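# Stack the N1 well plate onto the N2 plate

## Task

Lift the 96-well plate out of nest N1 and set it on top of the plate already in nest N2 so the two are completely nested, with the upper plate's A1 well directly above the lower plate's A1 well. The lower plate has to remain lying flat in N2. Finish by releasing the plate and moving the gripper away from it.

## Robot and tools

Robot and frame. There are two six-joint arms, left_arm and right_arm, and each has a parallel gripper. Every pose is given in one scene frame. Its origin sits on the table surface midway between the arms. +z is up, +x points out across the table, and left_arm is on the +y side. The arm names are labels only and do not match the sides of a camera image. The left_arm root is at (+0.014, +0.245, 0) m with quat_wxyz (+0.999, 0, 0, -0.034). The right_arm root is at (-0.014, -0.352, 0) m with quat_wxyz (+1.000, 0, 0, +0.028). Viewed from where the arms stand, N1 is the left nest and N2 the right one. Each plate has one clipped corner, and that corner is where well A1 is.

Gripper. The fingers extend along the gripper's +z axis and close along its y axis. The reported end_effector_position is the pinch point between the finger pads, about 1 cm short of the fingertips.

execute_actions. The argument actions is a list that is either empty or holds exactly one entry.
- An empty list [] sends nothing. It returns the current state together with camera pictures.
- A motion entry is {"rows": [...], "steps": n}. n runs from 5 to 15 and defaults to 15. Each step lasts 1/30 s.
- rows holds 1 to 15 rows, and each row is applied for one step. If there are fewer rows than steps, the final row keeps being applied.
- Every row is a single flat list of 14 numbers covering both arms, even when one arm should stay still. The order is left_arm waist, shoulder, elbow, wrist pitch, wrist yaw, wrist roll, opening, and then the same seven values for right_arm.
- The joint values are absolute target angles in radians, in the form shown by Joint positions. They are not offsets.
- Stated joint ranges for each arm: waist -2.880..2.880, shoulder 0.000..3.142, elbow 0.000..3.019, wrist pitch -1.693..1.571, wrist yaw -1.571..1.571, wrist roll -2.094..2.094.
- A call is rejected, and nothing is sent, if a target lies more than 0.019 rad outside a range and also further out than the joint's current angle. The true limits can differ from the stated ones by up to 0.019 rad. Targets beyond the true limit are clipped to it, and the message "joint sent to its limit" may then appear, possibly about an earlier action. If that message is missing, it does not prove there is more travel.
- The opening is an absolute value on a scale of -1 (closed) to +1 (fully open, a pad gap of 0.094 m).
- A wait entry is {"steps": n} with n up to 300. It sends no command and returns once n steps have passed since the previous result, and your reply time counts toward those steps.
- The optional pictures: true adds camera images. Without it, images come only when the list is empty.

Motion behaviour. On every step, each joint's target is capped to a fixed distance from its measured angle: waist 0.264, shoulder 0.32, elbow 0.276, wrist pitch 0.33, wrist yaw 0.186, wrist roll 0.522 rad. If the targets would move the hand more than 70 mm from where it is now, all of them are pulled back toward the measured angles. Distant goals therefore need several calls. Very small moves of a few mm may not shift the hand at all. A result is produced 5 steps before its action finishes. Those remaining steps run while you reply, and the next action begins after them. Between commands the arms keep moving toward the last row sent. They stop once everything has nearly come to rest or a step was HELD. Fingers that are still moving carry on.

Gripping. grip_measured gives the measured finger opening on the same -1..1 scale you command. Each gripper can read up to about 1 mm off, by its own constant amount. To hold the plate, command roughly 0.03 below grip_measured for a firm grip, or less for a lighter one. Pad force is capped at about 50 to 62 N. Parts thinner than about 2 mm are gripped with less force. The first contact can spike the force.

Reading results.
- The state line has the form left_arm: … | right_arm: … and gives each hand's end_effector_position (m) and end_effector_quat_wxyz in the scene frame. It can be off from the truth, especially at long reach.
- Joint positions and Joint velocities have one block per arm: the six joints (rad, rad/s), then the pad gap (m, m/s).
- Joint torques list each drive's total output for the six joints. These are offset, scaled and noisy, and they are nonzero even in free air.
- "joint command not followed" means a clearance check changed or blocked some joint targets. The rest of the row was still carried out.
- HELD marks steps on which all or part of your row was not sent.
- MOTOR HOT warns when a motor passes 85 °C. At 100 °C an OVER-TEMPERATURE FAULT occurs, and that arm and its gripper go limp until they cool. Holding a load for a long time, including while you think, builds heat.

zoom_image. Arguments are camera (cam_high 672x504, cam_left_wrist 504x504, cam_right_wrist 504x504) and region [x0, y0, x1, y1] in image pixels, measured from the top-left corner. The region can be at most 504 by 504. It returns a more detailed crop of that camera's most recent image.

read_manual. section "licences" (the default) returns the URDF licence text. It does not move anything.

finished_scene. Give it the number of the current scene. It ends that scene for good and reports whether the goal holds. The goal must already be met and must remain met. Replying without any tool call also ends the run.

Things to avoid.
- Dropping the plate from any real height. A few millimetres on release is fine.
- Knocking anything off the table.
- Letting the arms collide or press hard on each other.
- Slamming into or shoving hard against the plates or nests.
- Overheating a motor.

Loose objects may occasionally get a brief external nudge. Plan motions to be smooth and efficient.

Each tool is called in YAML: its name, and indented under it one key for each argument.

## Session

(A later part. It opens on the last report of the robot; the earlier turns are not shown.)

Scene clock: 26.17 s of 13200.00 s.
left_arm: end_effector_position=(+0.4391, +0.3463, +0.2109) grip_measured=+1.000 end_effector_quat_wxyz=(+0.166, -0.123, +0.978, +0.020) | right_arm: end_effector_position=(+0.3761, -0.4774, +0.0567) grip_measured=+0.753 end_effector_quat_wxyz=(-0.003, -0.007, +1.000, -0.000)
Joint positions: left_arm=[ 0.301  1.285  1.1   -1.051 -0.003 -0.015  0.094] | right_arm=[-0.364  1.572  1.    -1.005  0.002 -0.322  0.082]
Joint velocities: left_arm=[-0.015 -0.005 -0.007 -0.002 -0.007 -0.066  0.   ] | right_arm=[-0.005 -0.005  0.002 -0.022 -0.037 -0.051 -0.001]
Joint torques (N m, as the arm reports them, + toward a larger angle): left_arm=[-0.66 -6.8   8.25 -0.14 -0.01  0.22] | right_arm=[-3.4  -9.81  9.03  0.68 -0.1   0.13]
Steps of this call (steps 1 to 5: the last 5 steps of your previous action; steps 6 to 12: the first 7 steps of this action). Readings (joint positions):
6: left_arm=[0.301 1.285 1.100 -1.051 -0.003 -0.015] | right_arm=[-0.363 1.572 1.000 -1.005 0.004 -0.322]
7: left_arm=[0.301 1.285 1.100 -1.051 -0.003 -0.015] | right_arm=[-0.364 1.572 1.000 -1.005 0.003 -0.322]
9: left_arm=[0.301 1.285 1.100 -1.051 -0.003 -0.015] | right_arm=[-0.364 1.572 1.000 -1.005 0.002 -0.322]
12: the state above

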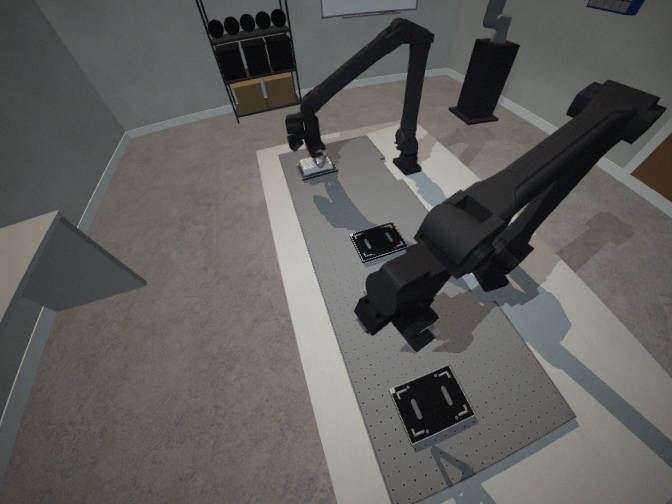

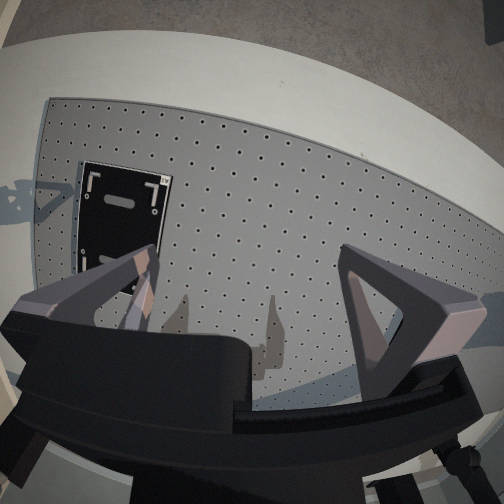

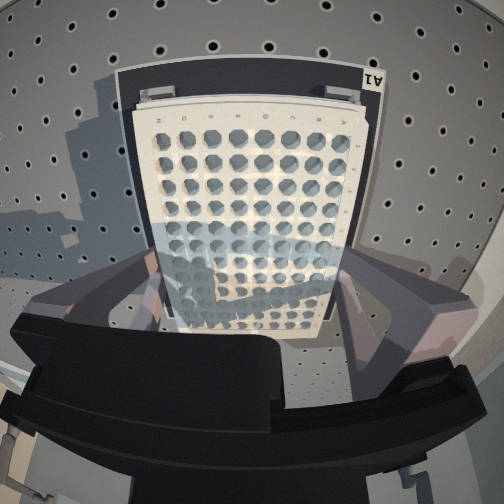

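execute_actions:
  actions:
    - {"rows":[[0.3,1.3,1.1,-1.07,0,0,1,-0.388,1.602,1.01,-1.0,0.01,-0.33,0.7]],"steps":12}

execute_actions:
  actions:
    - {"rows":[[0.3,1.3,1.1,-1.07,0,0,1,-0.398,1.602,1.01,-1.0,0.015,-0.33,0.7]],"steps":12}

execute_actions:
  actions:
    - {"rows":[[0.3,1.3,1.1,-1.07,0,0,1,-0.408,1.602,1.01,-1.0,0.02,-0.33,0.7]],"steps":12}

Scene clock: 26.57 s of 13200.00 s.
left_arm: end_effector_position=(+0.4391, +0.3463, +0.2109) grip_measured=+1.000 end_effector_quat_wxyz=(+0.166, -0.123, +0.978, +0.020) | right_arm: end_effector_position=(+0.3760, -0.4780, +0.0567) grip_measured=+0.753 end_effector_quat_wxyz=(-0.003, -0.007, +1.000, -0.000)
Joint positions: left_arm=[ 0.301  1.285  1.1   -1.051 -0.003 -0.015  0.094] | right_arm=[-0.366  1.572  1.    -1.005  0.002 -0.324  0.082]
Joint velocities: left_arm=[-0.005 -0.015 -0.007  0.027  0.066 -0.022  0.   ] | right_arm=[ 0.005  0.015 -0.017 -0.007  0.007  0.022 -0.001]
Joint torques (N m, as the arm reports them, + toward a larger angle): left_arm=[-0.74 -6.86  8.26 -0.14  0.    0.21] | right_arm=[-4.19 -9.89  9.04  0.64  0.29 -0.04]
Steps of this call (steps 1 to 5: the last 5 steps of your previous action; steps 6 to 12: the first 7 steps of this action). Readings (joint positions):
6: left_arm=[0.301 1.285 1.100 -1.051 -0.003 -0.015] | right_arm=[-0.365 1.572 1.000 -1.005 0.002 -0.323]
7: left_arm=[0.301 1.285 1.100 -1.051 -0.003 -0.015] | right_arm=[-0.365 1.572 1.000 -1.005 0.002 -0.323]
9: left_arm=[0.301 1.285 1.100 -1.051 -0.003 -0.015] | right_arm=[-0.366 1.572 1.000 -1.005 0.002 -0.324]
12: the state above

Scene clock: 26.97 s of 13200.00 s.
left_arm: end_effector_position=(+0.4391, +0.3463, +0.2109) grip_measured=+1.000 end_effector_quat_wxyz=(+0.166, -0.123, +0.978, +0.020) | right_arm: end_effector_position=(+0.3758, -0.4785, +0.0567) grip_measured=+0.753 end_effector_quat_wxyz=(-0.003, -0.008, +1.000, +0.000)
Joint positions: left_arm=[ 0.301  1.285  1.1   -1.051 -0.003 -0.015  0.094] | right_arm=[-0.367  1.572  1.    -1.005  0.002 -0.326  0.082]
Joint velocities: left_arm=[-0.005 -0.005  0.002  0.017  0.022 -0.037  0.   ] | right_arm=[ 0.005 -0.005  0.002 -0.007  0.037  0.037  0.001]
Joint torques (N m, as the arm reports them, + toward a larger angle): left_arm=[-0.74 -6.85  8.26 -0.13  0.    0.22] | right_arm=[-4.49 -9.52  9.1   0.68  0.57  0.02]
Steps of this call (steps 1 to 5: the last 5 steps of your previous action; steps 6 to 12: the first 7 steps of this action). Readings (joint positions):
6: left_arm=[0.301 1.285 1.100 -1.051 -0.003 -0.015] | right_arm=[-0.366 1.572 1.000 -1.005 0.002 -0.324]
7: left_arm=[0.301 1.285 1.100 -1.051 -0.003 -0.015] | right_arm=[-0.367 1.572 1.000 -1.005 0.002 -0.325]
9: left_arm=[0.301 1.285 1.100 -1.051 -0.003 -0.015] | right_arm=[-0.367 1.572 1.000 -1.005 0.002 -0.326]
12: the state above

Scene clock: 27.37 s of 13200.00 s.
left_arm: end_effector_position=(+0.4391, +0.3463, +0.2109) grip_measured=+1.000 end_effector_quat_wxyz=(+0.166, -0.123, +0.978, +0.020) | right_arm: end_effector_position=(+0.3750, -0.4823, +0.0567) grip_measured=+0.753 end_effector_quat_wxyz=(-0.002, -0.006, +1.000, -0.001)
Joint positions: left_arm=[ 0.301  1.285  1.1   -1.051 -0.003 -0.015  0.094] | right_arm=[-0.376  1.572  1.    -1.003  0.002 -0.332  0.082]
Joint velocities: left_arm=[-0.005 -0.005 -0.007  0.007 -0.037 -0.037  0.   ] | right_arm=[-0.005 -0.005  0.002  0.002  0.022 -0.066 -0.001]
Joint torques (N m, as the arm reports them, + toward a larger angle): left_arm=[-0.76 -6.89  8.26 -0.13  0.    0.21] | right_arm=[ -4.3  -10.04   9.     0.69   0.76   0.04]
Steps of this call (steps 1 to 5: the last 5 steps of your previous action; steps 6 to 12: the first 7 steps of this action). Readings (joint positions):
6: left_arm=[0.301 1.285 1.100 -1.051 -0.003 -0.015] | right_arm=[-0.368 1.572 1.000 -1.005 0.002 -0.326]
7: left_arm=[0.301 1.285 1.100 -1.051 -0.003 -0.015] | right_arm=[-0.369 1.572 1.000 -1.005 0.004 -0.326]
9: left_arm=[0.301 1.285 1.100 -1.051 -0.003 -0.015] | right_arm=[-0.374 1.572 1.000 -1.005 0.003 -0.328]
12: the state above

execute_actions:
  actions:
    - {"rows":[[0.3,1.3,1.1,-1.07,0,0,1,-0.376,1.545,1.01,-1.0,0,-0.33,0.7]],"steps":12}

execute_actions:
  actions:
    - {"rows":[[0.3,1.3,1.1,-1.07,0,0,1,-0.361,1.56,1.01,-1.0,0,-0.33,0.7]]}
  pictures: true

zoom_image:
  camera: "cam_right_wrist"
  region: [110,60,210,130]

zoom_image:
  camera: "cam_right_wrist"
  region: [292,60,392,130]

Scene clock: 27.90 s of 13200.00 s.
left_arm: end_effector_position=(+0.4391, +0.3463, +0.2109) grip_measured=+1.000 end_effector_quat_wxyz=(+0.166, -0.123, +0.978, +0.020) | right_arm: end_effector_position=(+0.3755, -0.4817, +0.0573) grip_measured=+0.753 end_effector_quat_wxyz=(-0.001, -0.006, +1.000, +0.000)
Joint positions: left_arm=[ 0.301  1.285  1.1   -1.051 -0.003 -0.015  0.094] | right_arm=[-0.376  1.57   1.    -1.003 -0.    -0.332  0.082]
Joint velocities: left_arm=[-0.015 -0.015  0.017  0.007  0.007 -0.022  0.   ] | right_arm=[-0.005 -0.015 -0.022  0.002 -0.007 -0.11   0.001]
Joint torques (N m, as the arm reports them, + toward a larger angle): left_arm=[-0.75 -6.93  8.29 -0.13  0.    0.22] | right_arm=[ -2.29 -14.84   9.06   0.56  -0.02   0.04]
Steps of this call (steps 1 to 5: the last 5 steps of your previous action; steps 6 to 9: the robot went on to your last target; steps 10 to 16: the first 7 steps of this action). Readings (joint positions):
10: left_arm=[0.301 1.285 1.100 -1.051 -0.003 -0.015] | right_arm=[-0.376 1.571 1.000 -1.003 0.001 -0.332]
11: left_arm=[0.301 1.285 1.100 -1.051 -0.003 -0.015] | right_arm=[-0.376 1.570 1.000 -1.003 -0.000 -0.332]
13: left_arm=[0.301 1.285 1.100 -1.051 -0.003 -0.015] | right_arm=[-0.376 1.570 1.000 -1.003 -0.000 -0.332]
16: the state above

Scene clock: 28.40 s of 13200.00 s.
left_arm: end_effector_position=(+0.4391, +0.3463, +0.2109) grip_measured=+1.000 end_effector_quat_wxyz=(+0.166, -0.123, +0.978, +0.020) | right_arm: end_effector_position=(+0.3762, -0.4796, +0.0573) grip_measured=+0.753 end_effector_quat_wxyz=(-0.001, -0.009, +1.000, +0.000)
Joint positions: left_arm=[ 0.301  1.285  1.1   -1.051 -0.003 -0.015  0.094] | right_arm=[-0.37   1.57   1.    -1.003 -0.    -0.332  0.082]
Joint velocities: left_arm=[-0.015 -0.005 -0.007 -0.002 -0.022  0.007  0.   ] | right_arm=[-0.005  0.005 -0.002 -0.012 -0.037  0.022 -0.   ]
Joint torques (N m, as the arm reports them, + toward a larger angle): left_arm=[-0.72 -6.9   8.27 -0.12  0.    0.21] | right_arm=[ -1.31 -13.72   8.94   0.6   -0.02   0.04]
Steps of this call (steps 1 to 5: the last 5 steps of your previous action; steps 6 to 15: the first 10 steps of this action). Readings (joint positions):
6: left_arm=[0.301 1.285 1.100 -1.051 -0.003 -0.015] | right_arm=[-0.375 1.570 1.000 -1.003 -0.000 -0.332]
7: left_arm=[0.301 1.285 1.100 -1.051 -0.003 -0.015] | right_arm=[-0.374 1.570 1.000 -1.003 -0.000 -0.332]
9: left_arm=[0.301 1.285 1.100 -1.051 -0.003 -0.015] | right_arm=[-0.372 1.570 1.000 -1.003 -0.000 -0.332]
13: left_arm=[0.301 1.285 1.100 -1.051 -0.003 -0.015] | right_arm=[-0.370 1.570 1.000 -1.003 -0.000 -0.332]
15: the state above

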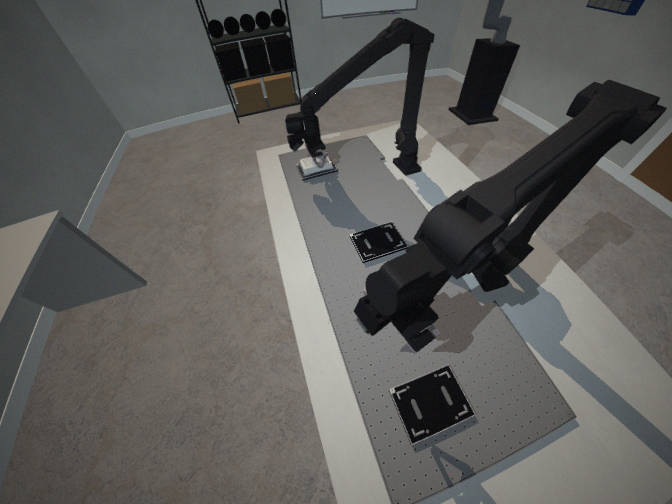

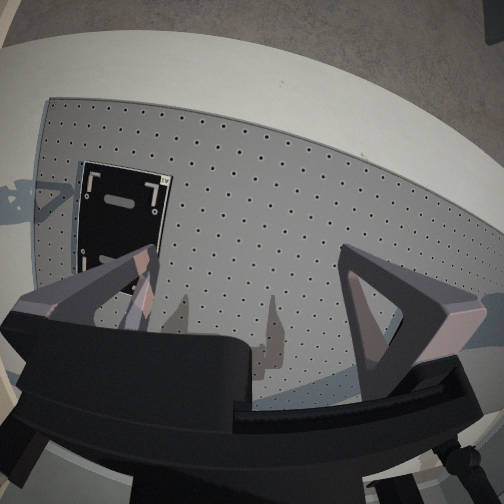

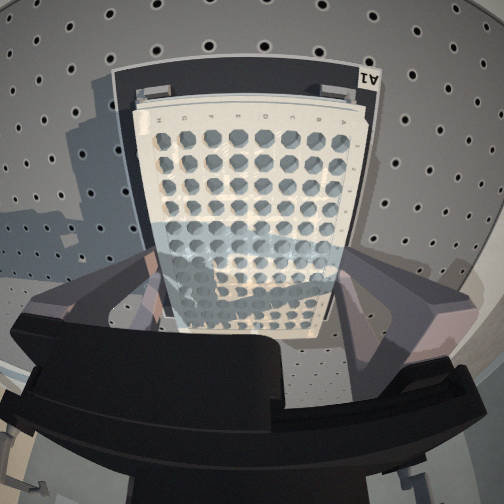

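Region (110, 60, 210, 130) of cam_right_wrist's 504x504 image, scaled by 5.040, with more detail than that image has; it fills the top 353 rows of this view, and the rest is white.

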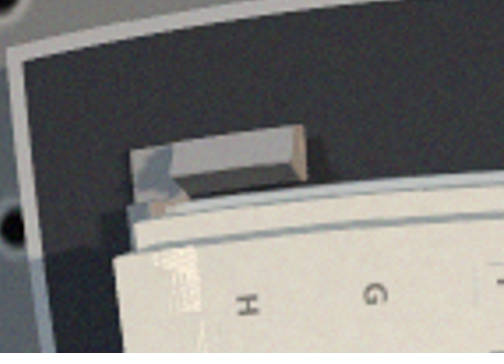

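Region (292, 60, 392, 130) of cam_right_wrist's 504x504 image, scaled by 5.040, with more detail than that image has; it fills the top 353 rows of this view, and the rest is white.

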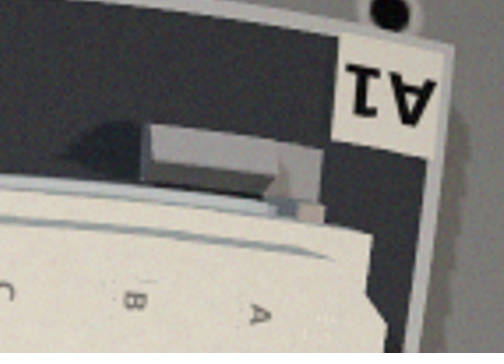

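execute_actions:
  actions:
    - {"rows":[[0.3,1.3,1.1,-1.07,0,0,1,-0.3565,1.56,1.01,-1.0,0,-0.33,0.7]]}

execute_actions:
  actions:
    - {"rows":[[0.3,1.3,1.1,-1.07,0,0,1,-0.362,1.603,1.01,-0.995,0,-0.33,0.7]],"steps":12}
  pictures: true

zoom_image:
  camera: "cam_right_wrist"
  region: [110,60,210,130]

zoom_image:
  camera: "cam_right_wrist"
  region: [292,60,392,130]

Scene clock: 29.00 s of 13200.00 s.
left_arm: end_effector_position=(+0.4391, +0.3463, +0.2109) grip_measured=+1.000 end_effector_quat_wxyz=(+0.166, -0.123, +0.978, +0.020) | right_arm: end_effector_position=(+0.3766, -0.4784, +0.0573) grip_measured=+0.753 end_effector_quat_wxyz=(-0.001, -0.010, +1.000, +0.000)
Joint positions: left_arm=[ 0.301  1.285  1.1   -1.051 -0.003 -0.015  0.094] | right_arm=[-0.367  1.57   1.    -1.003 -0.    -0.332  0.082]
Joint velocities: left_arm=[-0.005  0.005  0.007 -0.007 -0.051  0.037  0.   ] | right_arm=[0.005 0.005 0.002 0.002 0.007 0.022 0.001]
Joint torques (N m, as the arm reports them, + toward a larger angle): left_arm=[-0.72 -6.81  8.26 -0.14  0.    0.21] | right_arm=[ -1.89 -13.24   9.09   0.62   0.     0.05]
Steps of this call (steps 1 to 5: the last 5 steps of your previous action; steps 6 to 8: the robot went on to your last target; steps 9 to 18: the first 10 steps of this action). Readings (joint positions):
9: left_arm=[0.301 1.285 1.100 -1.051 -0.003 -0.015] | right_arm=[-0.370 1.570 1.000 -1.003 -0.000 -0.332]
10: left_arm=[0.301 1.285 1.100 -1.051 -0.003 -0.015] | right_arm=[-0.369 1.570 1.000 -1.003 -0.000 -0.332]
12: left_arm=[0.301 1.285 1.100 -1.051 -0.003 -0.015] | right_arm=[-0.368 1.570 1.000 -1.003 -0.000 -0.332]
16: left_arm=[0.301 1.285 1.100 -1.051 -0.003 -0.015] | right_arm=[-0.367 1.570 1.000 -1.003 -0.000 -0.332]
18: the state above

Scene clock: 29.40 s of 13200.00 s.
left_arm: end_effector_position=(+0.4391, +0.3463, +0.2109) grip_measured=+1.000 end_effector_quat_wxyz=(+0.166, -0.123, +0.978, +0.020) | right_arm: end_effector_position=(+0.3765, -0.4785, +0.0568) grip_measured=+0.753 end_effector_quat_wxyz=(-0.001, -0.010, +1.000, +0.000)
Joint positions: left_arm=[ 0.301  1.285  1.1   -1.051 -0.003 -0.015  0.094] | right_arm=[-0.367  1.571  1.    -1.003  0.    -0.332  0.082]
Joint velocities: left_arm=[-0.015  0.015 -0.007  0.012  0.037  0.007  0.   ] | right_arm=[-0.015 -0.005 -0.012 -0.012 -0.066  0.022 -0.002]
Joint torques (N m, as the arm reports them, + toward a larger angle): left_arm=[-0.79 -6.86  8.26 -0.13  0.    0.22] | right_arm=[-2.45 -9.24  8.99  0.88 -0.03  0.05]
Steps of this call (steps 1 to 5: the last 5 steps of your previous action; steps 6 to 12: the first 7 steps of this action). Readings (joint positions):
6: left_arm=[0.301 1.285 1.100 -1.051 -0.003 -0.015] | right_arm=[-0.367 1.571 1.000 -1.003 -0.000 -0.332]
7: left_arm=[0.301 1.285 1.100 -1.051 -0.003 -0.015] | right_arm=[-0.367 1.571 1.000 -1.003 0.000 -0.332]
9: left_arm=[0.301 1.285 1.100 -1.051 -0.003 -0.015] | right_arm=[-0.367 1.571 1.000 -1.003 0.000 -0.332]
12: the state above

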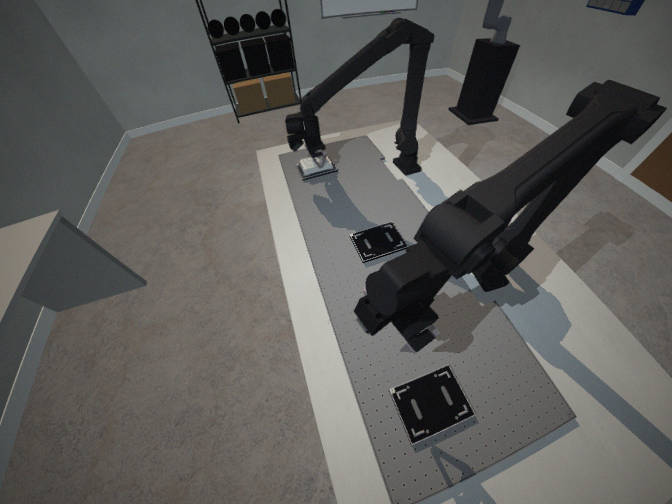

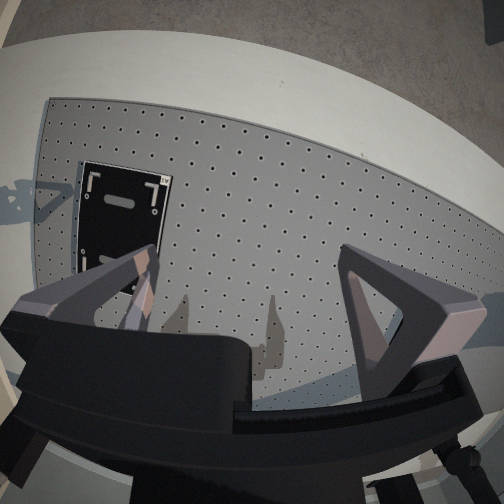

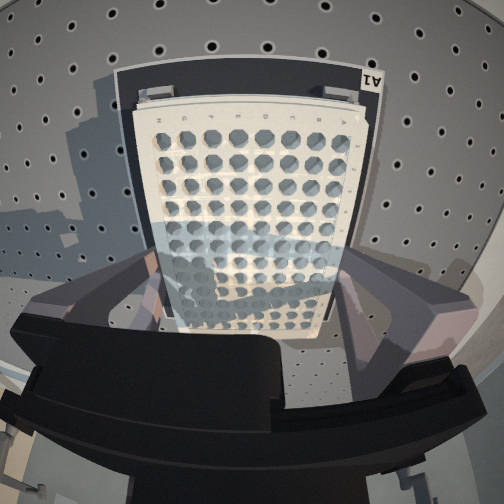

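Region (110, 60, 210, 130) of cam_right_wrist's 504x504 image, scaled by 5.040, with more detail than that image has; it fills the top 353 rows of this view, and the rest is white.

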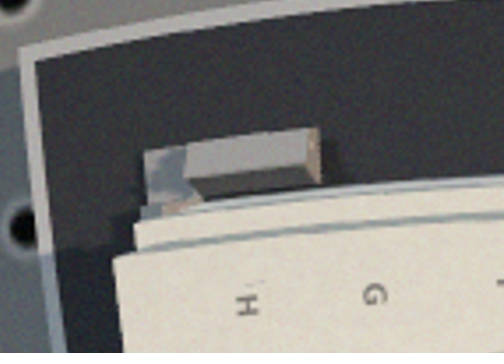

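Region (292, 60, 392, 130) of cam_right_wrist's 504x504 image, scaled by 5.040, with more detail than that image has; it fills the top 353 rows of this view, and the rest is white.

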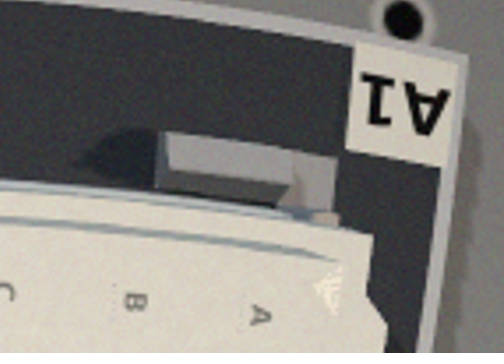

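execute_actions:
  actions:
    - {"rows":[[0.3,1.3,1.1,-1.07,0,0,1,-0.362,1.544,1.01,-1.0,0,-0.33,0.7]],"steps":9}

execute_actions:
  actions:
    - {"rows":[[0.3,1.3,1.1,-1.07,0,0,1,-0.362,1.56,1.01,-1.0,-0.008,-0.33,0.7]],"steps":9}

execute_actions:
  actions:
    - {"rows":[[0.3,1.3,1.1,-1.07,0,0,1,-0.362,1.603,1.01,-1.0,-0.008,-0.33,0.7]],"steps":12}
  pictures: true

zoom_image:
  camera: "cam_right_wrist"
  region: [125,70,377,130]

Scene clock: 29.73 s of 13200.00 s.
left_arm: end_effector_position=(+0.4391, +0.3463, +0.2109) grip_measured=+1.000 end_effector_quat_wxyz=(+0.166, -0.123, +0.978, +0.020) | right_arm: end_effector_position=(+0.3766, -0.4785, +0.0576) grip_measured=+0.753 end_effector_quat_wxyz=(-0.001, -0.010, +1.000, +0.000)
Joint positions: left_arm=[ 0.301  1.285  1.1   -1.051 -0.003 -0.015  0.094] | right_arm=[-0.367  1.569  1.    -1.003  0.    -0.332  0.082]
Joint velocities: left_arm=[-0.005 -0.015  0.007 -0.002 -0.007 -0.037  0.   ] | right_arm=[-0.005 -0.015 -0.002 -0.017 -0.037 -0.022  0.   ]
Joint torques (N m, as the arm reports them, + toward a larger angle): left_arm=[-0.74 -6.88  8.27 -0.13  0.    0.21] | right_arm=[ -2.15 -14.96   8.89   0.58  -0.01   0.04]
Steps of this call (steps 1 to 5: the last 5 steps of your previous action; step 6: the robot went on to your last target; steps 7 to 10: the first 4 steps of this action). Readings (joint positions):
7: left_arm=[0.301 1.285 1.100 -1.051 -0.003 -0.015] | right_arm=[-0.367 1.570 1.000 -1.003 0.000 -0.332]
8: left_arm=[0.301 1.285 1.100 -1.051 -0.003 -0.015] | right_arm=[-0.367 1.569 1.000 -1.003 0.000 -0.332]
10: the state above

Scene clock: 30.03 s of 13200.00 s.
left_arm: end_effector_position=(+0.4391, +0.3463, +0.2109) grip_measured=+1.000 end_effector_quat_wxyz=(+0.166, -0.123, +0.978, +0.020) | right_arm: end_effector_position=(+0.3768, -0.4779, +0.0576) grip_measured=+0.753 end_effector_quat_wxyz=(+0.000, -0.010, +1.000, +0.002)
Joint positions: left_arm=[ 0.301  1.285  1.1   -1.051 -0.003 -0.015  0.094] | right_arm=[-0.367  1.569  1.    -1.003 -0.004 -0.332  0.082]
Joint velocities: left_arm=[ 0.005 -0.005 -0.007 -0.007 -0.022 -0.037  0.   ] | right_arm=[-0.015 -0.015  0.002 -0.012 -0.007  0.007  0.   ]
Joint torques (N m, as the arm reports them, + toward a larger angle): left_arm=[-0.76 -6.88  8.26 -0.11  0.    0.22] | right_arm=[ -2.56 -13.15   8.93   0.63  -0.24   0.01]
Steps of this call (steps 1 to 5: the last 5 steps of your previous action; steps 6 to 9: the first 4 steps of this action). Readings (joint positions):
6: left_arm=[0.301 1.285 1.100 -1.051 -0.003 -0.015] | right_arm=[-0.367 1.569 1.000 -1.003 -0.002 -0.332]
7: left_arm=[0.301 1.285 1.100 -1.051 -0.003 -0.015] | right_arm=[-0.367 1.569 1.000 -1.003 -0.003 -0.332]
9: the state above

Scene clock: 30.43 s of 13200.00 s.
left_arm: end_effector_position=(+0.4391, +0.3463, +0.2109) grip_measured=+1.000 end_effector_quat_wxyz=(+0.166, -0.123, +0.978, +0.020) | right_arm: end_effector_position=(+0.3767, -0.4778, +0.0568) grip_measured=+0.753 end_effector_quat_wxyz=(-0.001, -0.010, +1.000, +0.002)
Joint positions: left_arm=[ 0.301  1.285  1.1   -1.051 -0.003 -0.015  0.094] | right_arm=[-0.367  1.571  1.    -1.003 -0.004 -0.332  0.082]
Joint velocities: left_arm=[ 0.005 -0.024 -0.012 -0.002  0.037 -0.081  0.   ] | right_arm=[-0.005  0.005  0.002  0.002 -0.007 -0.081  0.   ]
Joint torques (N m, as the arm reports them, + toward a larger angle): left_arm=[-0.76 -6.82  8.26 -0.12  0.    0.21] | right_arm=[-1.95 -9.59  9.    0.56 -0.27  0.02]
Steps of this call (steps 1 to 5: the last 5 steps of your previous action; steps 6 to 12: the first 7 steps of this action). Readings (joint positions):
6: left_arm=[0.301 1.285 1.100 -1.051 -0.003 -0.015] | right_arm=[-0.367 1.570 1.000 -1.003 -0.004 -0.332]
7: left_arm=[0.301 1.285 1.100 -1.051 -0.003 -0.015] | right_arm=[-0.367 1.571 1.000 -1.003 -0.004 -0.332]
9: left_arm=[0.301 1.285 1.100 -1.051 -0.003 -0.015] | right_arm=[-0.367 1.571 1.000 -1.003 -0.004 -0.332]
12: the state above

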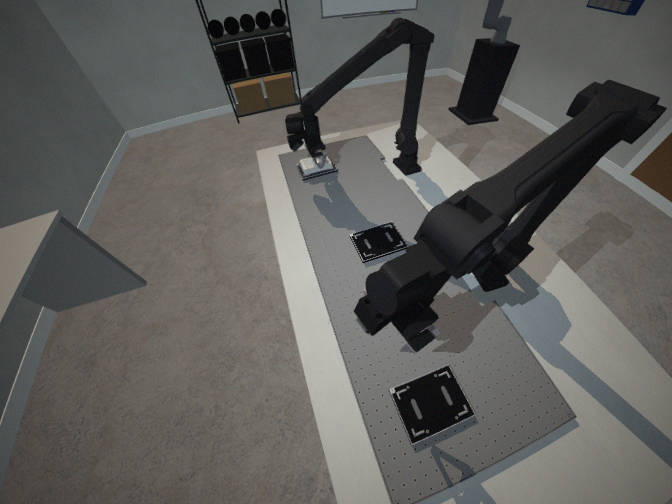

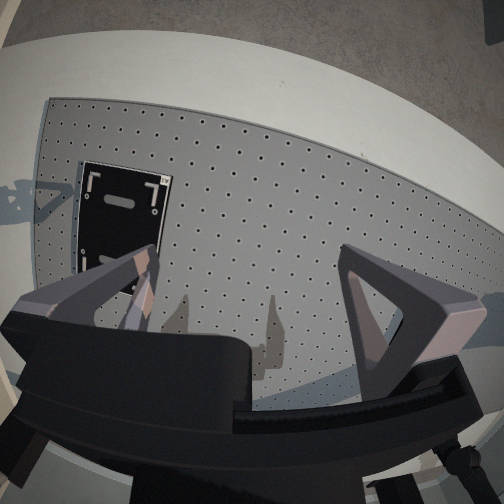

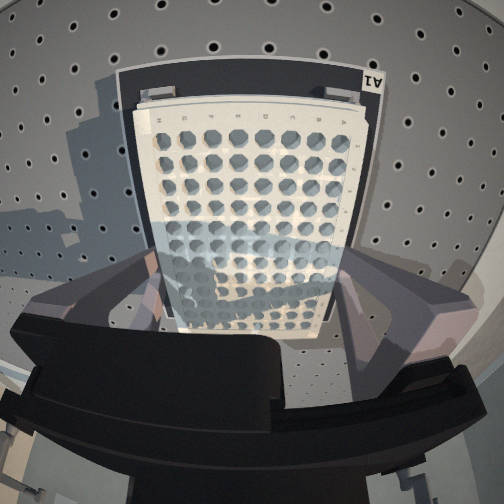

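Region (125, 70, 377, 130) of cam_right_wrist's 504x504 image, scaled by 2.000, with more detail than that image has; it fills the top 120 rows of this view, and the rest is white.

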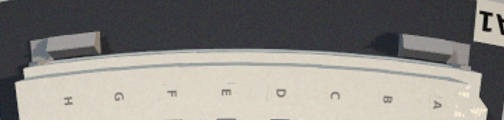

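execute_actions:
  actions:
    - {"rows":[[0.3,1.3,1.1,-1.07,0,0,1,-0.356,1.61,1.01,-1.022,-0.012,-0.33,0.7]],"steps":12}

execute_actions:
  actions:
    - {"rows":[[0.3,1.3,1.1,-1.07,0,0,1,-0.35,1.61,1.01,-1.028,-0.016,-0.33,0.7]],"steps":12}

execute_actions:
  actions:
    - {"rows":[[0.3,1.3,1.1,-1.07,0,0,1,-0.344,1.61,1.01,-1.028,-0.02,-0.33,0.7]],"steps":12}

Scene clock: 30.90 s of 13200.00 s.
left_arm: end_effector_position=(+0.4391, +0.3463, +0.2109) grip_measured=+1.000 end_effector_quat_wxyz=(+0.166, -0.123, +0.978, +0.020) | right_arm: end_effector_position=(+0.3761, -0.4777, +0.0565) grip_measured=+0.753 end_effector_quat_wxyz=(-0.002, -0.010, +1.000, +0.003)
Joint positions: left_arm=[ 0.301  1.285  1.1   -1.051 -0.003 -0.015  0.094] | right_arm=[-0.367  1.572  1.    -1.005 -0.004 -0.332  0.082]
Joint velocities: left_arm=[-0.005  0.024 -0.002 -0.002 -0.095 -0.095  0.   ] | right_arm=[-0.005 -0.005 -0.027  0.007 -0.037 -0.022  0.   ]
Joint torques (N m, as the arm reports them, + toward a larger angle): left_arm=[-0.75 -6.91  8.27 -0.14  0.    0.21] | right_arm=[-1.42 -9.17  9.14 -0.18 -0.42  0.05]
Steps of this call (steps 1 to 5: the last 5 steps of your previous action; steps 6 to 7: the robot went on to your last target; steps 8 to 14: the first 7 steps of this action). Readings (joint positions):
8: left_arm=[0.301 1.285 1.100 -1.051 -0.003 -0.015] | right_arm=[-0.367 1.571 1.000 -1.005 -0.004 -0.332]
9: left_arm=[0.301 1.285 1.100 -1.051 -0.003 -0.015] | right_arm=[-0.367 1.572 1.000 -1.005 -0.004 -0.332]
11: left_arm=[0.301 1.285 1.100 -1.051 -0.003 -0.015] | right_arm=[-0.367 1.572 1.000 -1.005 -0.004 -0.332]
14: the state above

Scene clock: 31.30 s of 13200.00 s.
left_arm: end_effector_position=(+0.4391, +0.3463, +0.2109) grip_measured=+1.000 end_effector_quat_wxyz=(+0.166, -0.123, +0.978, +0.020) | right_arm: end_effector_position=(+0.3759, -0.4772, +0.0565) grip_measured=+0.753 end_effector_quat_wxyz=(-0.003, -0.011, +1.000, +0.003)
Joint positions: left_arm=[ 0.301  1.285  1.1   -1.051 -0.003 -0.015  0.094] | right_arm=[-0.366  1.572  1.    -1.006 -0.004 -0.332  0.082]
Joint velocities: left_arm=[-0.005 -0.005  0.017  0.017 -0.022 -0.037  0.   ] | right_arm=[-0.005 -0.005  0.007 -0.012 -0.007 -0.022 -0.   ]
Joint torques (N m, as the arm reports them, + toward a larger angle): left_arm=[-0.75 -6.85  8.26 -0.13  0.    0.21] | right_arm=[-1.06 -9.2   9.07 -0.38 -0.58  0.03]
Steps of this call (steps 1 to 5: the last 5 steps of your previous action; steps 6 to 12: the first 7 steps of this action). Readings (joint positions):
6: left_arm=[0.301 1.285 1.100 -1.051 -0.003 -0.015] | right_arm=[-0.367 1.572 1.000 -1.006 -0.004 -0.332]
7: left_arm=[0.301 1.285 1.100 -1.051 -0.003 -0.015] | right_arm=[-0.366 1.572 1.000 -1.006 -0.004 -0.332]
9: left_arm=[0.301 1.285 1.100 -1.051 -0.003 -0.015] | right_arm=[-0.366 1.572 1.000 -1.006 -0.004 -0.332]
12: the state above

Scene clock: 31.70 s of 13200.00 s.
left_arm: end_effector_position=(+0.4391, +0.3463, +0.2109) grip_measured=+1.000 end_effector_quat_wxyz=(+0.166, -0.123, +0.978, +0.020) | right_arm: end_effector_position=(+0.3757, -0.4766, +0.0565) grip_measured=+0.753 end_effector_quat_wxyz=(-0.004, -0.011, +1.000, +0.003)
Joint positions: left_arm=[ 0.301  1.285  1.1   -1.051 -0.003 -0.015  0.094] | right_arm=[-0.365  1.572  1.    -1.008 -0.004 -0.332  0.082]
Joint velocities: left_arm=[-0.015  0.005 -0.007 -0.007  0.007 -0.007  0.   ] | right_arm=[-0.005  0.005 -0.002 -0.012 -0.066 -0.066 -0.001]
Joint torques (N m, as the arm reports them, + toward a larger angle): left_arm=[-0.79 -6.85  8.26 -0.11  0.    0.21] | right_arm=[-1.19 -9.14  9.06 -0.3  -0.75  0.03]
Steps of this call (steps 1 to 5: the last 5 steps of your previous action; steps 6 to 12: the first 7 steps of this action). Readings (joint positions):
6: left_arm=[0.301 1.285 1.100 -1.051 -0.003 -0.015] | right_arm=[-0.366 1.572 1.000 -1.006 -0.004 -0.332]
7: left_arm=[0.301 1.285 1.100 -1.051 -0.003 -0.015] | right_arm=[-0.366 1.572 1.000 -1.006 -0.004 -0.332]
9: left_arm=[0.301 1.285 1.100 -1.051 -0.003 -0.015] | right_arm=[-0.365 1.572 1.000 -1.007 -0.004 -0.332]
12: the state above

execute_actions:
  actions:
    - {"rows":[[0.3,1.3,1.1,-1.07,0,0,1,-0.365,1.572,1.01,-1.006,0,-0.33,0.7],[0.3,1.3,1.1,-1.07,0,0,1,-0.365,1.572,1.01,-1.006,0,-0.33,0.7],[0.3,1.3,1.1,-1.07,0,0,1,-0.365,1.572,1.01,-1.006,0,-0.33,1]],"steps":12}
  pictures: true

zoom_image:
  camera: "cam_right_wrist"
  region: [110,60,210,130]

zoom_image:
  camera: "cam_right_wrist"
  region: [292,60,392,130]

Scene clock: 32.10 s of 13200.00 s.
left_arm: end_effector_position=(+0.4391, +0.3463, +0.2109) grip_measured=+1.000 end_effector_quat_wxyz=(+0.166, -0.123, +0.978, +0.020) | right_arm: end_effector_position=(+0.3753, -0.4771, +0.0563) grip_measured=+1.000 end_effector_quat_wxyz=(-0.004, -0.011, +1.000, +0.002)
Joint positions: left_arm=[ 0.301  1.285  1.1   -1.051 -0.003 -0.015  0.094] | right_arm=[-0.365  1.572  0.999 -1.007 -0.001 -0.332  0.094]
Joint velocities: left_arm=[-0.005  0.005 -0.007 -0.002 -0.007  0.007  0.   ] | right_arm=[-0.015 -0.005  0.007  0.002 -0.022  0.022  0.   ]
Joint torques (N m, as the arm reports them, + toward a larger angle): left_arm=[-0.77 -6.93  8.27 -0.11  0.    0.21] | right_arm=[ -2.47 -12.48   9.21   0.58   0.     0.02]
Steps of this call (steps 1 to 5: the last 5 steps of your previous action; steps 6 to 12: the first 7 steps of this action). Readings (joint positions):
6: left_arm=[0.301 1.285 1.100 -1.051 -0.003 -0.015] | right_arm=[-0.365 1.572 1.000 -1.007 -0.001 -0.332]
7: left_arm=[0.301 1.285 1.100 -1.051 -0.003 -0.015] | right_arm=[-0.365 1.572 1.000 -1.007 -0.001 -0.332]
9: left_arm=[0.301 1.285 1.100 -1.051 -0.003 -0.015] | right_arm=[-0.365 1.572 1.000 -1.007 -0.001 -0.332]
12: the state above

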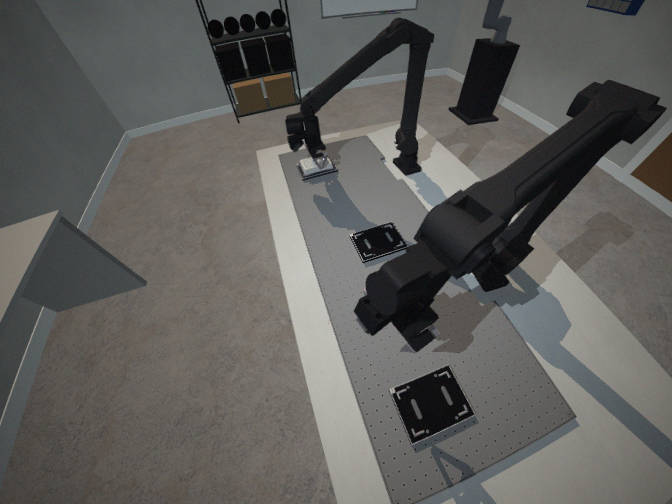

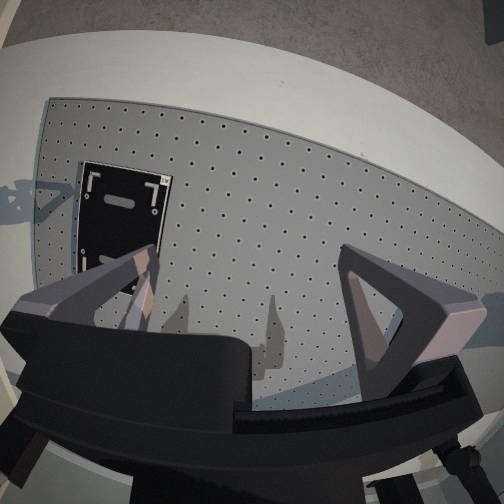

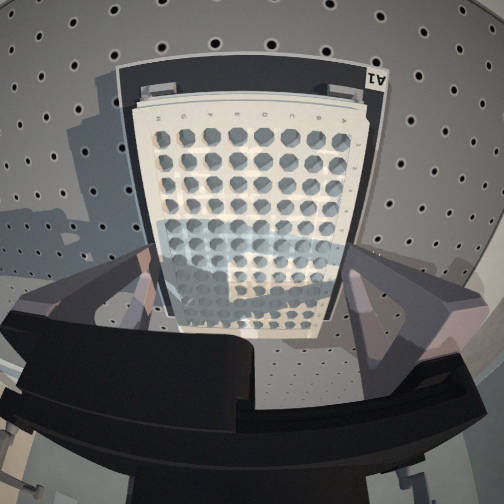

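Region (110, 60, 210, 130) of cam_right_wrist's 504x504 image, scaled by 5.040, with more detail than that image has; it fills the top 353 rows of this view, and the rest is white.

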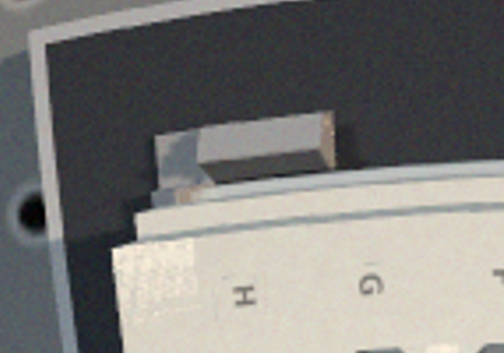

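Region (292, 60, 392, 130) of cam_right_wrist's 504x504 image, scaled by 5.040, with more detail than that image has; it fills the top 353 rows of this view, and the rest is white.

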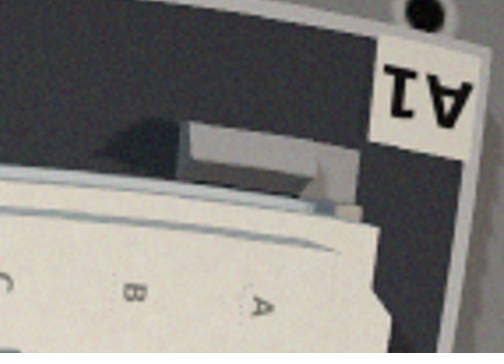

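execute_actions:
  actions:
    - {"rows":[[0.3,1.3,1.1,-1.07,0,0,1,-0.365,1.572,1.015,-1.003,0,-0.33,0.82],[0.3,1.3,1.1,-1.07,0,0,1,-0.365,1.572,1.015,-1.003,0,-0.33,0.78],[0.3,1.3,1.1,-1.07,0,0,1,-0.365,1.572,1.015,-1.003,0,-0.33,0.7]],"steps":9}

execute_actions:
  actions:
    - {"rows":[[0.3,1.3,1.1,-1.07,0,0,1,-0.365,1.541,1.015,-1.003,0,-0.33,0.7]],"steps":13}
  pictures: true

zoom_image:
  camera: "cam_right_wrist"
  region: [110,60,210,130]

zoom_image:
  camera: "cam_right_wrist"
  region: [292,60,392,130]

Scene clock: 32.47 s of 13200.00 s.
left_arm: end_effector_position=(+0.4391, +0.3463, +0.2109) grip_measured=+1.000 end_effector_quat_wxyz=(+0.166, -0.123, +0.978, +0.020) | right_arm: end_effector_position=(+0.3753, -0.4771, +0.0563) grip_measured=+0.754 end_effector_quat_wxyz=(-0.004, -0.011, +1.000, +0.002)
Joint positions: left_arm=[ 0.301  1.285  1.1   -1.051 -0.003 -0.015  0.094] | right_arm=[-0.365  1.572  0.999 -1.007 -0.001 -0.332  0.082]
Joint velocities: left_arm=[-0.005  0.015  0.012  0.012  0.037 -0.007  0.   ] | right_arm=[-0.005 -0.015  0.002  0.002  0.022 -0.051 -0.001]
Joint torques (N m, as the arm reports them, + toward a larger angle): left_arm=[-0.79 -6.84  8.27 -0.12  0.    0.21] | right_arm=[ -1.96 -12.13   9.6    0.67   0.     0.01]
Steps of this call (steps 1 to 5: the last 5 steps of your previous action; steps 6 to 7: the robot went on to your last target; steps 8 to 11: the first 4 steps of this action). Readings (joint positions):
8: left_arm=[0.301 1.285 1.100 -1.051 -0.003 -0.015] | right_arm=[-0.365 1.572 0.999 -1.007 -0.001 -0.332]
9: left_arm=[0.301 1.285 1.100 -1.051 -0.003 -0.015] | right_arm=[-0.365 1.572 0.999 -1.007 -0.001 -0.332]
11: the state above

Scene clock: 32.90 s of 13200.00 s.
left_arm: end_effector_position=(+0.4391, +0.3463, +0.2109) grip_measured=+1.000 end_effector_quat_wxyz=(+0.166, -0.123, +0.978, +0.020) | right_arm: end_effector_position=(+0.3753, -0.4771, +0.0564) grip_measured=+0.754 end_effector_quat_wxyz=(-0.004, -0.011, +1.000, +0.002)
Joint positions: left_arm=[ 0.301  1.285  1.1   -1.051 -0.003 -0.015  0.094] | right_arm=[-0.365  1.572  0.999 -1.007 -0.001 -0.332  0.082]
Joint velocities: left_arm=[ 0.005 -0.005 -0.002 -0.007 -0.066  0.066  0.   ] | right_arm=[-0.005 -0.005  0.017 -0.007  0.007 -0.022 -0.001]
Joint torques (N m, as the arm reports them, + toward a larger angle): left_arm=[-0.7  -6.86  8.27 -0.12  0.    0.21] | right_arm=[ -2.53 -15.49   9.68   0.7    0.     0.04]
Steps of this call (steps 1 to 5: the last 5 steps of your previous action; steps 6 to 13: the first 8 steps of this action). Readings (joint positions):
6: left_arm=[0.301 1.285 1.100 -1.051 -0.003 -0.015] | right_arm=[-0.365 1.572 0.999 -1.007 -0.001 -0.332]
7: left_arm=[0.301 1.285 1.100 -1.051 -0.003 -0.015] | right_arm=[-0.365 1.572 0.999 -1.007 -0.001 -0.332]
9: left_arm=[0.301 1.285 1.100 -1.051 -0.003 -0.015] | right_arm=[-0.365 1.572 0.999 -1.007 -0.001 -0.332]
13: the state above

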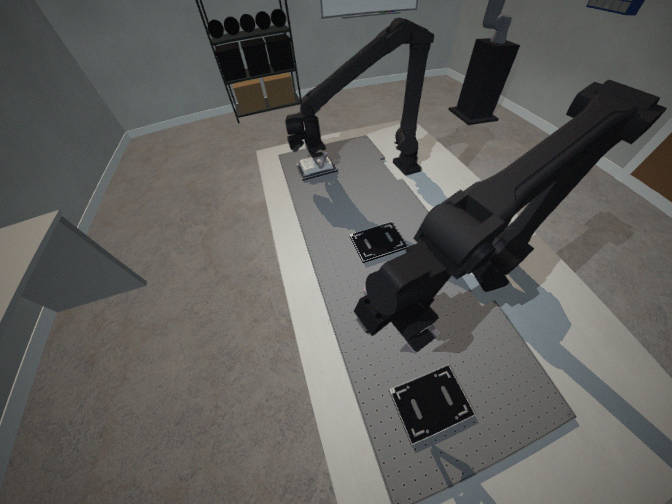

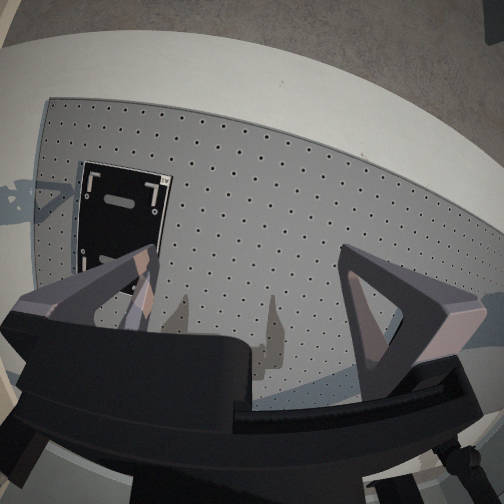

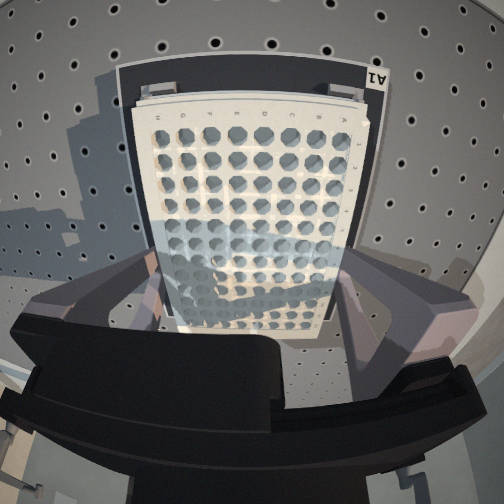

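Region (110, 60, 210, 130) of cam_right_wrist's 504x504 image, scaled by 5.040, with more detail than that image has; it fills the top 353 rows of this view, and the rest is white.

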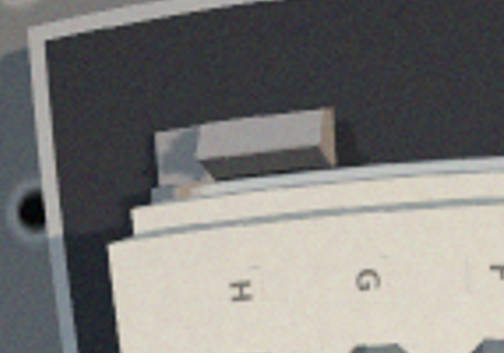

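Region (292, 60, 392, 130) of cam_right_wrist's 504x504 image, scaled by 5.040, with more detail than that image has; it fills the top 353 rows of this view, and the rest is white.

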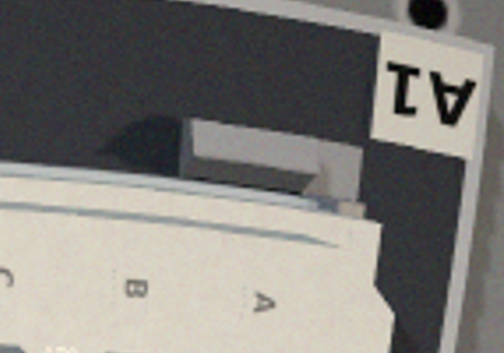

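execute_actions:
  actions:
    - {"rows":[[0.3,1.3,1.1,-1.07,0,0,1,-0.365,1.56,1.015,-0.994,0.004,-0.33,0.7]],"steps":12}

execute_actions:
  actions:
    - {"rows":[[0.3,1.3,1.1,-1.07,0,0,1,-0.365,1.56,1.015,-1.0,0.002,-0.33,0.85]],"steps":11}
  pictures: true

zoom_image:
  camera: "cam_right_wrist"
  region: [110,60,210,130]

zoom_image:
  camera: "cam_right_wrist"
  region: [292,60,392,130]

Scene clock: 33.47 s of 13200.00 s.
left_arm: end_effector_position=(+0.4391, +0.3463, +0.2109) grip_measured=+1.000 end_effector_quat_wxyz=(+0.166, -0.123, +0.978, +0.020) | right_arm: end_effector_position=(+0.3759, -0.4775, +0.0564) grip_measured=+0.754 end_effector_quat_wxyz=(-0.003, -0.011, +1.000, +0.001)
Joint positions: left_arm=[ 0.301  1.285  1.1   -1.051 -0.003 -0.015  0.094] | right_arm=[-0.365  1.572  0.999 -1.005  0.001 -0.332  0.082]
Joint velocities: left_arm=[-0.005 -0.005  0.007 -0.002  0.022  0.007  0.   ] | right_arm=[-0.024 -0.015  0.002  0.002  0.022 -0.037 -0.   ]
Joint torques (N m, as the arm reports them, + toward a larger angle): left_arm=[-0.82 -6.93  8.26 -0.13  0.    0.21] | right_arm=[ -2.24 -13.63   9.64   1.07   0.1    0.05]
Steps of this call (steps 1 to 5: the last 5 steps of your previous action; steps 6 to 10: the robot went on to your last target; steps 11 to 17: the first 7 steps of this action). Readings (joint positions):
11: left_arm=[0.301 1.285 1.100 -1.051 -0.003 -0.015] | right_arm=[-0.365 1.572 0.999 -1.006 -0.000 -0.332]
12: left_arm=[0.301 1.285 1.100 -1.051 -0.003 -0.015] | right_arm=[-0.365 1.572 0.999 -1.006 0.000 -0.332]
14: left_arm=[0.301 1.285 1.100 -1.051 -0.003 -0.015] | right_arm=[-0.365 1.572 0.999 -1.005 0.001 -0.332]
17: the state above

Scene clock: 33.83 s of 13200.00 s.
left_arm: end_effector_position=(+0.4391, +0.3463, +0.2109) grip_measured=+1.000 end_effector_quat_wxyz=(+0.166, -0.123, +0.978, +0.020) | right_arm: end_effector_position=(+0.3759, -0.4775, +0.0564) grip_measured=+0.848 end_effector_quat_wxyz=(-0.003, -0.011, +1.000, +0.001)
Joint positions: left_arm=[ 0.301  1.285  1.1   -1.051 -0.003 -0.015  0.094] | right_arm=[-0.365  1.572  0.999 -1.005  0.001 -0.332  0.087]
Joint velocities: left_arm=[ 0.005 -0.005  0.002 -0.012  0.007 -0.037  0.   ] | right_arm=[-0.005  0.005 -0.007 -0.012 -0.051 -0.037 -0.   ]
Joint torques (N m, as the arm reports them, + toward a larger angle): left_arm=[-0.76 -6.94  8.25 -0.14  0.    0.22] | right_arm=[ -2.21 -13.2    9.66   0.72   0.02   0.04]
Steps of this call (steps 1 to 5: the last 5 steps of your previous action; steps 6 to 11: the first 6 steps of this action). Readings (joint positions):
6: left_arm=[0.301 1.285 1.100 -1.051 -0.003 -0.015] | right_arm=[-0.365 1.572 0.999 -1.005 0.001 -0.332]
7: left_arm=[0.301 1.285 1.100 -1.051 -0.003 -0.015] | right_arm=[-0.365 1.572 0.999 -1.005 0.001 -0.332]
9: left_arm=[0.301 1.285 1.100 -1.051 -0.003 -0.015] | right_arm=[-0.365 1.572 0.999 -1.005 0.001 -0.332]
11: the state above

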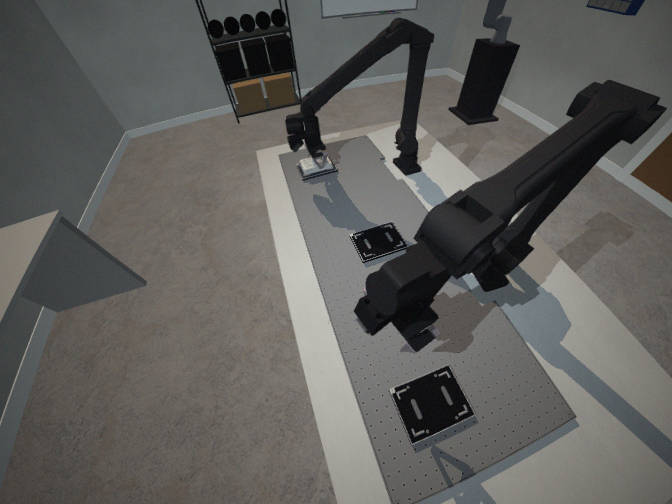

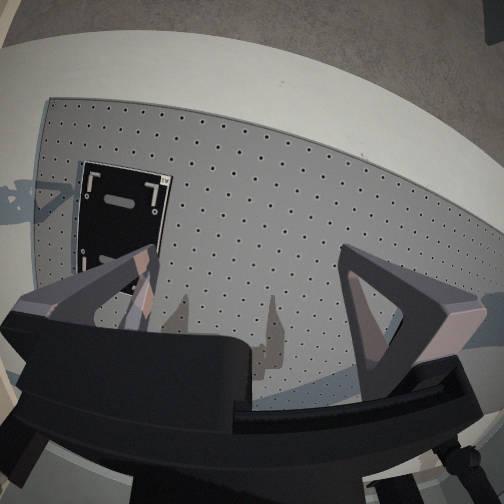

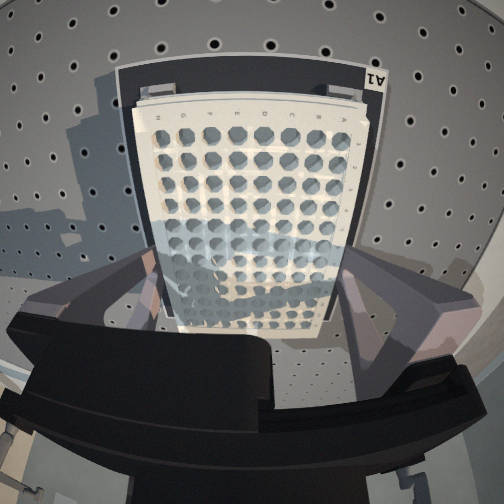

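Region (110, 60, 210, 130) of cam_right_wrist's 504x504 image, scaled by 5.040, with more detail than that image has; it fills the top 353 rows of this view, and the rest is white.

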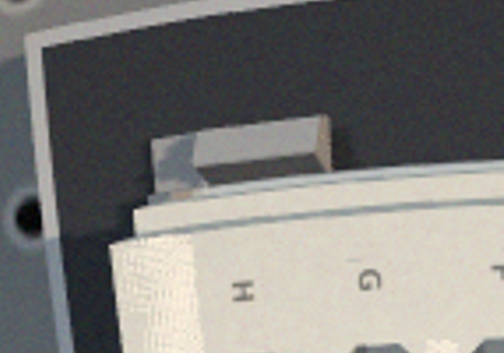

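Region (292, 60, 392, 130) of cam_right_wrist's 504x504 image, scaled by 5.040, with more detail than that image has; it fills the top 353 rows of this view, and the rest is white.

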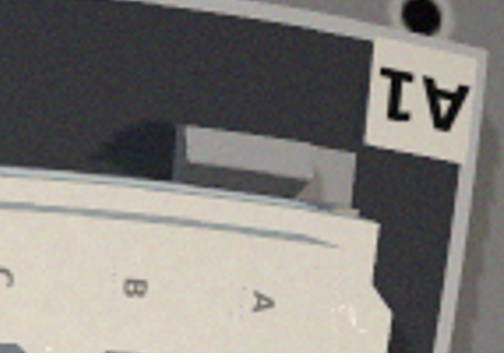

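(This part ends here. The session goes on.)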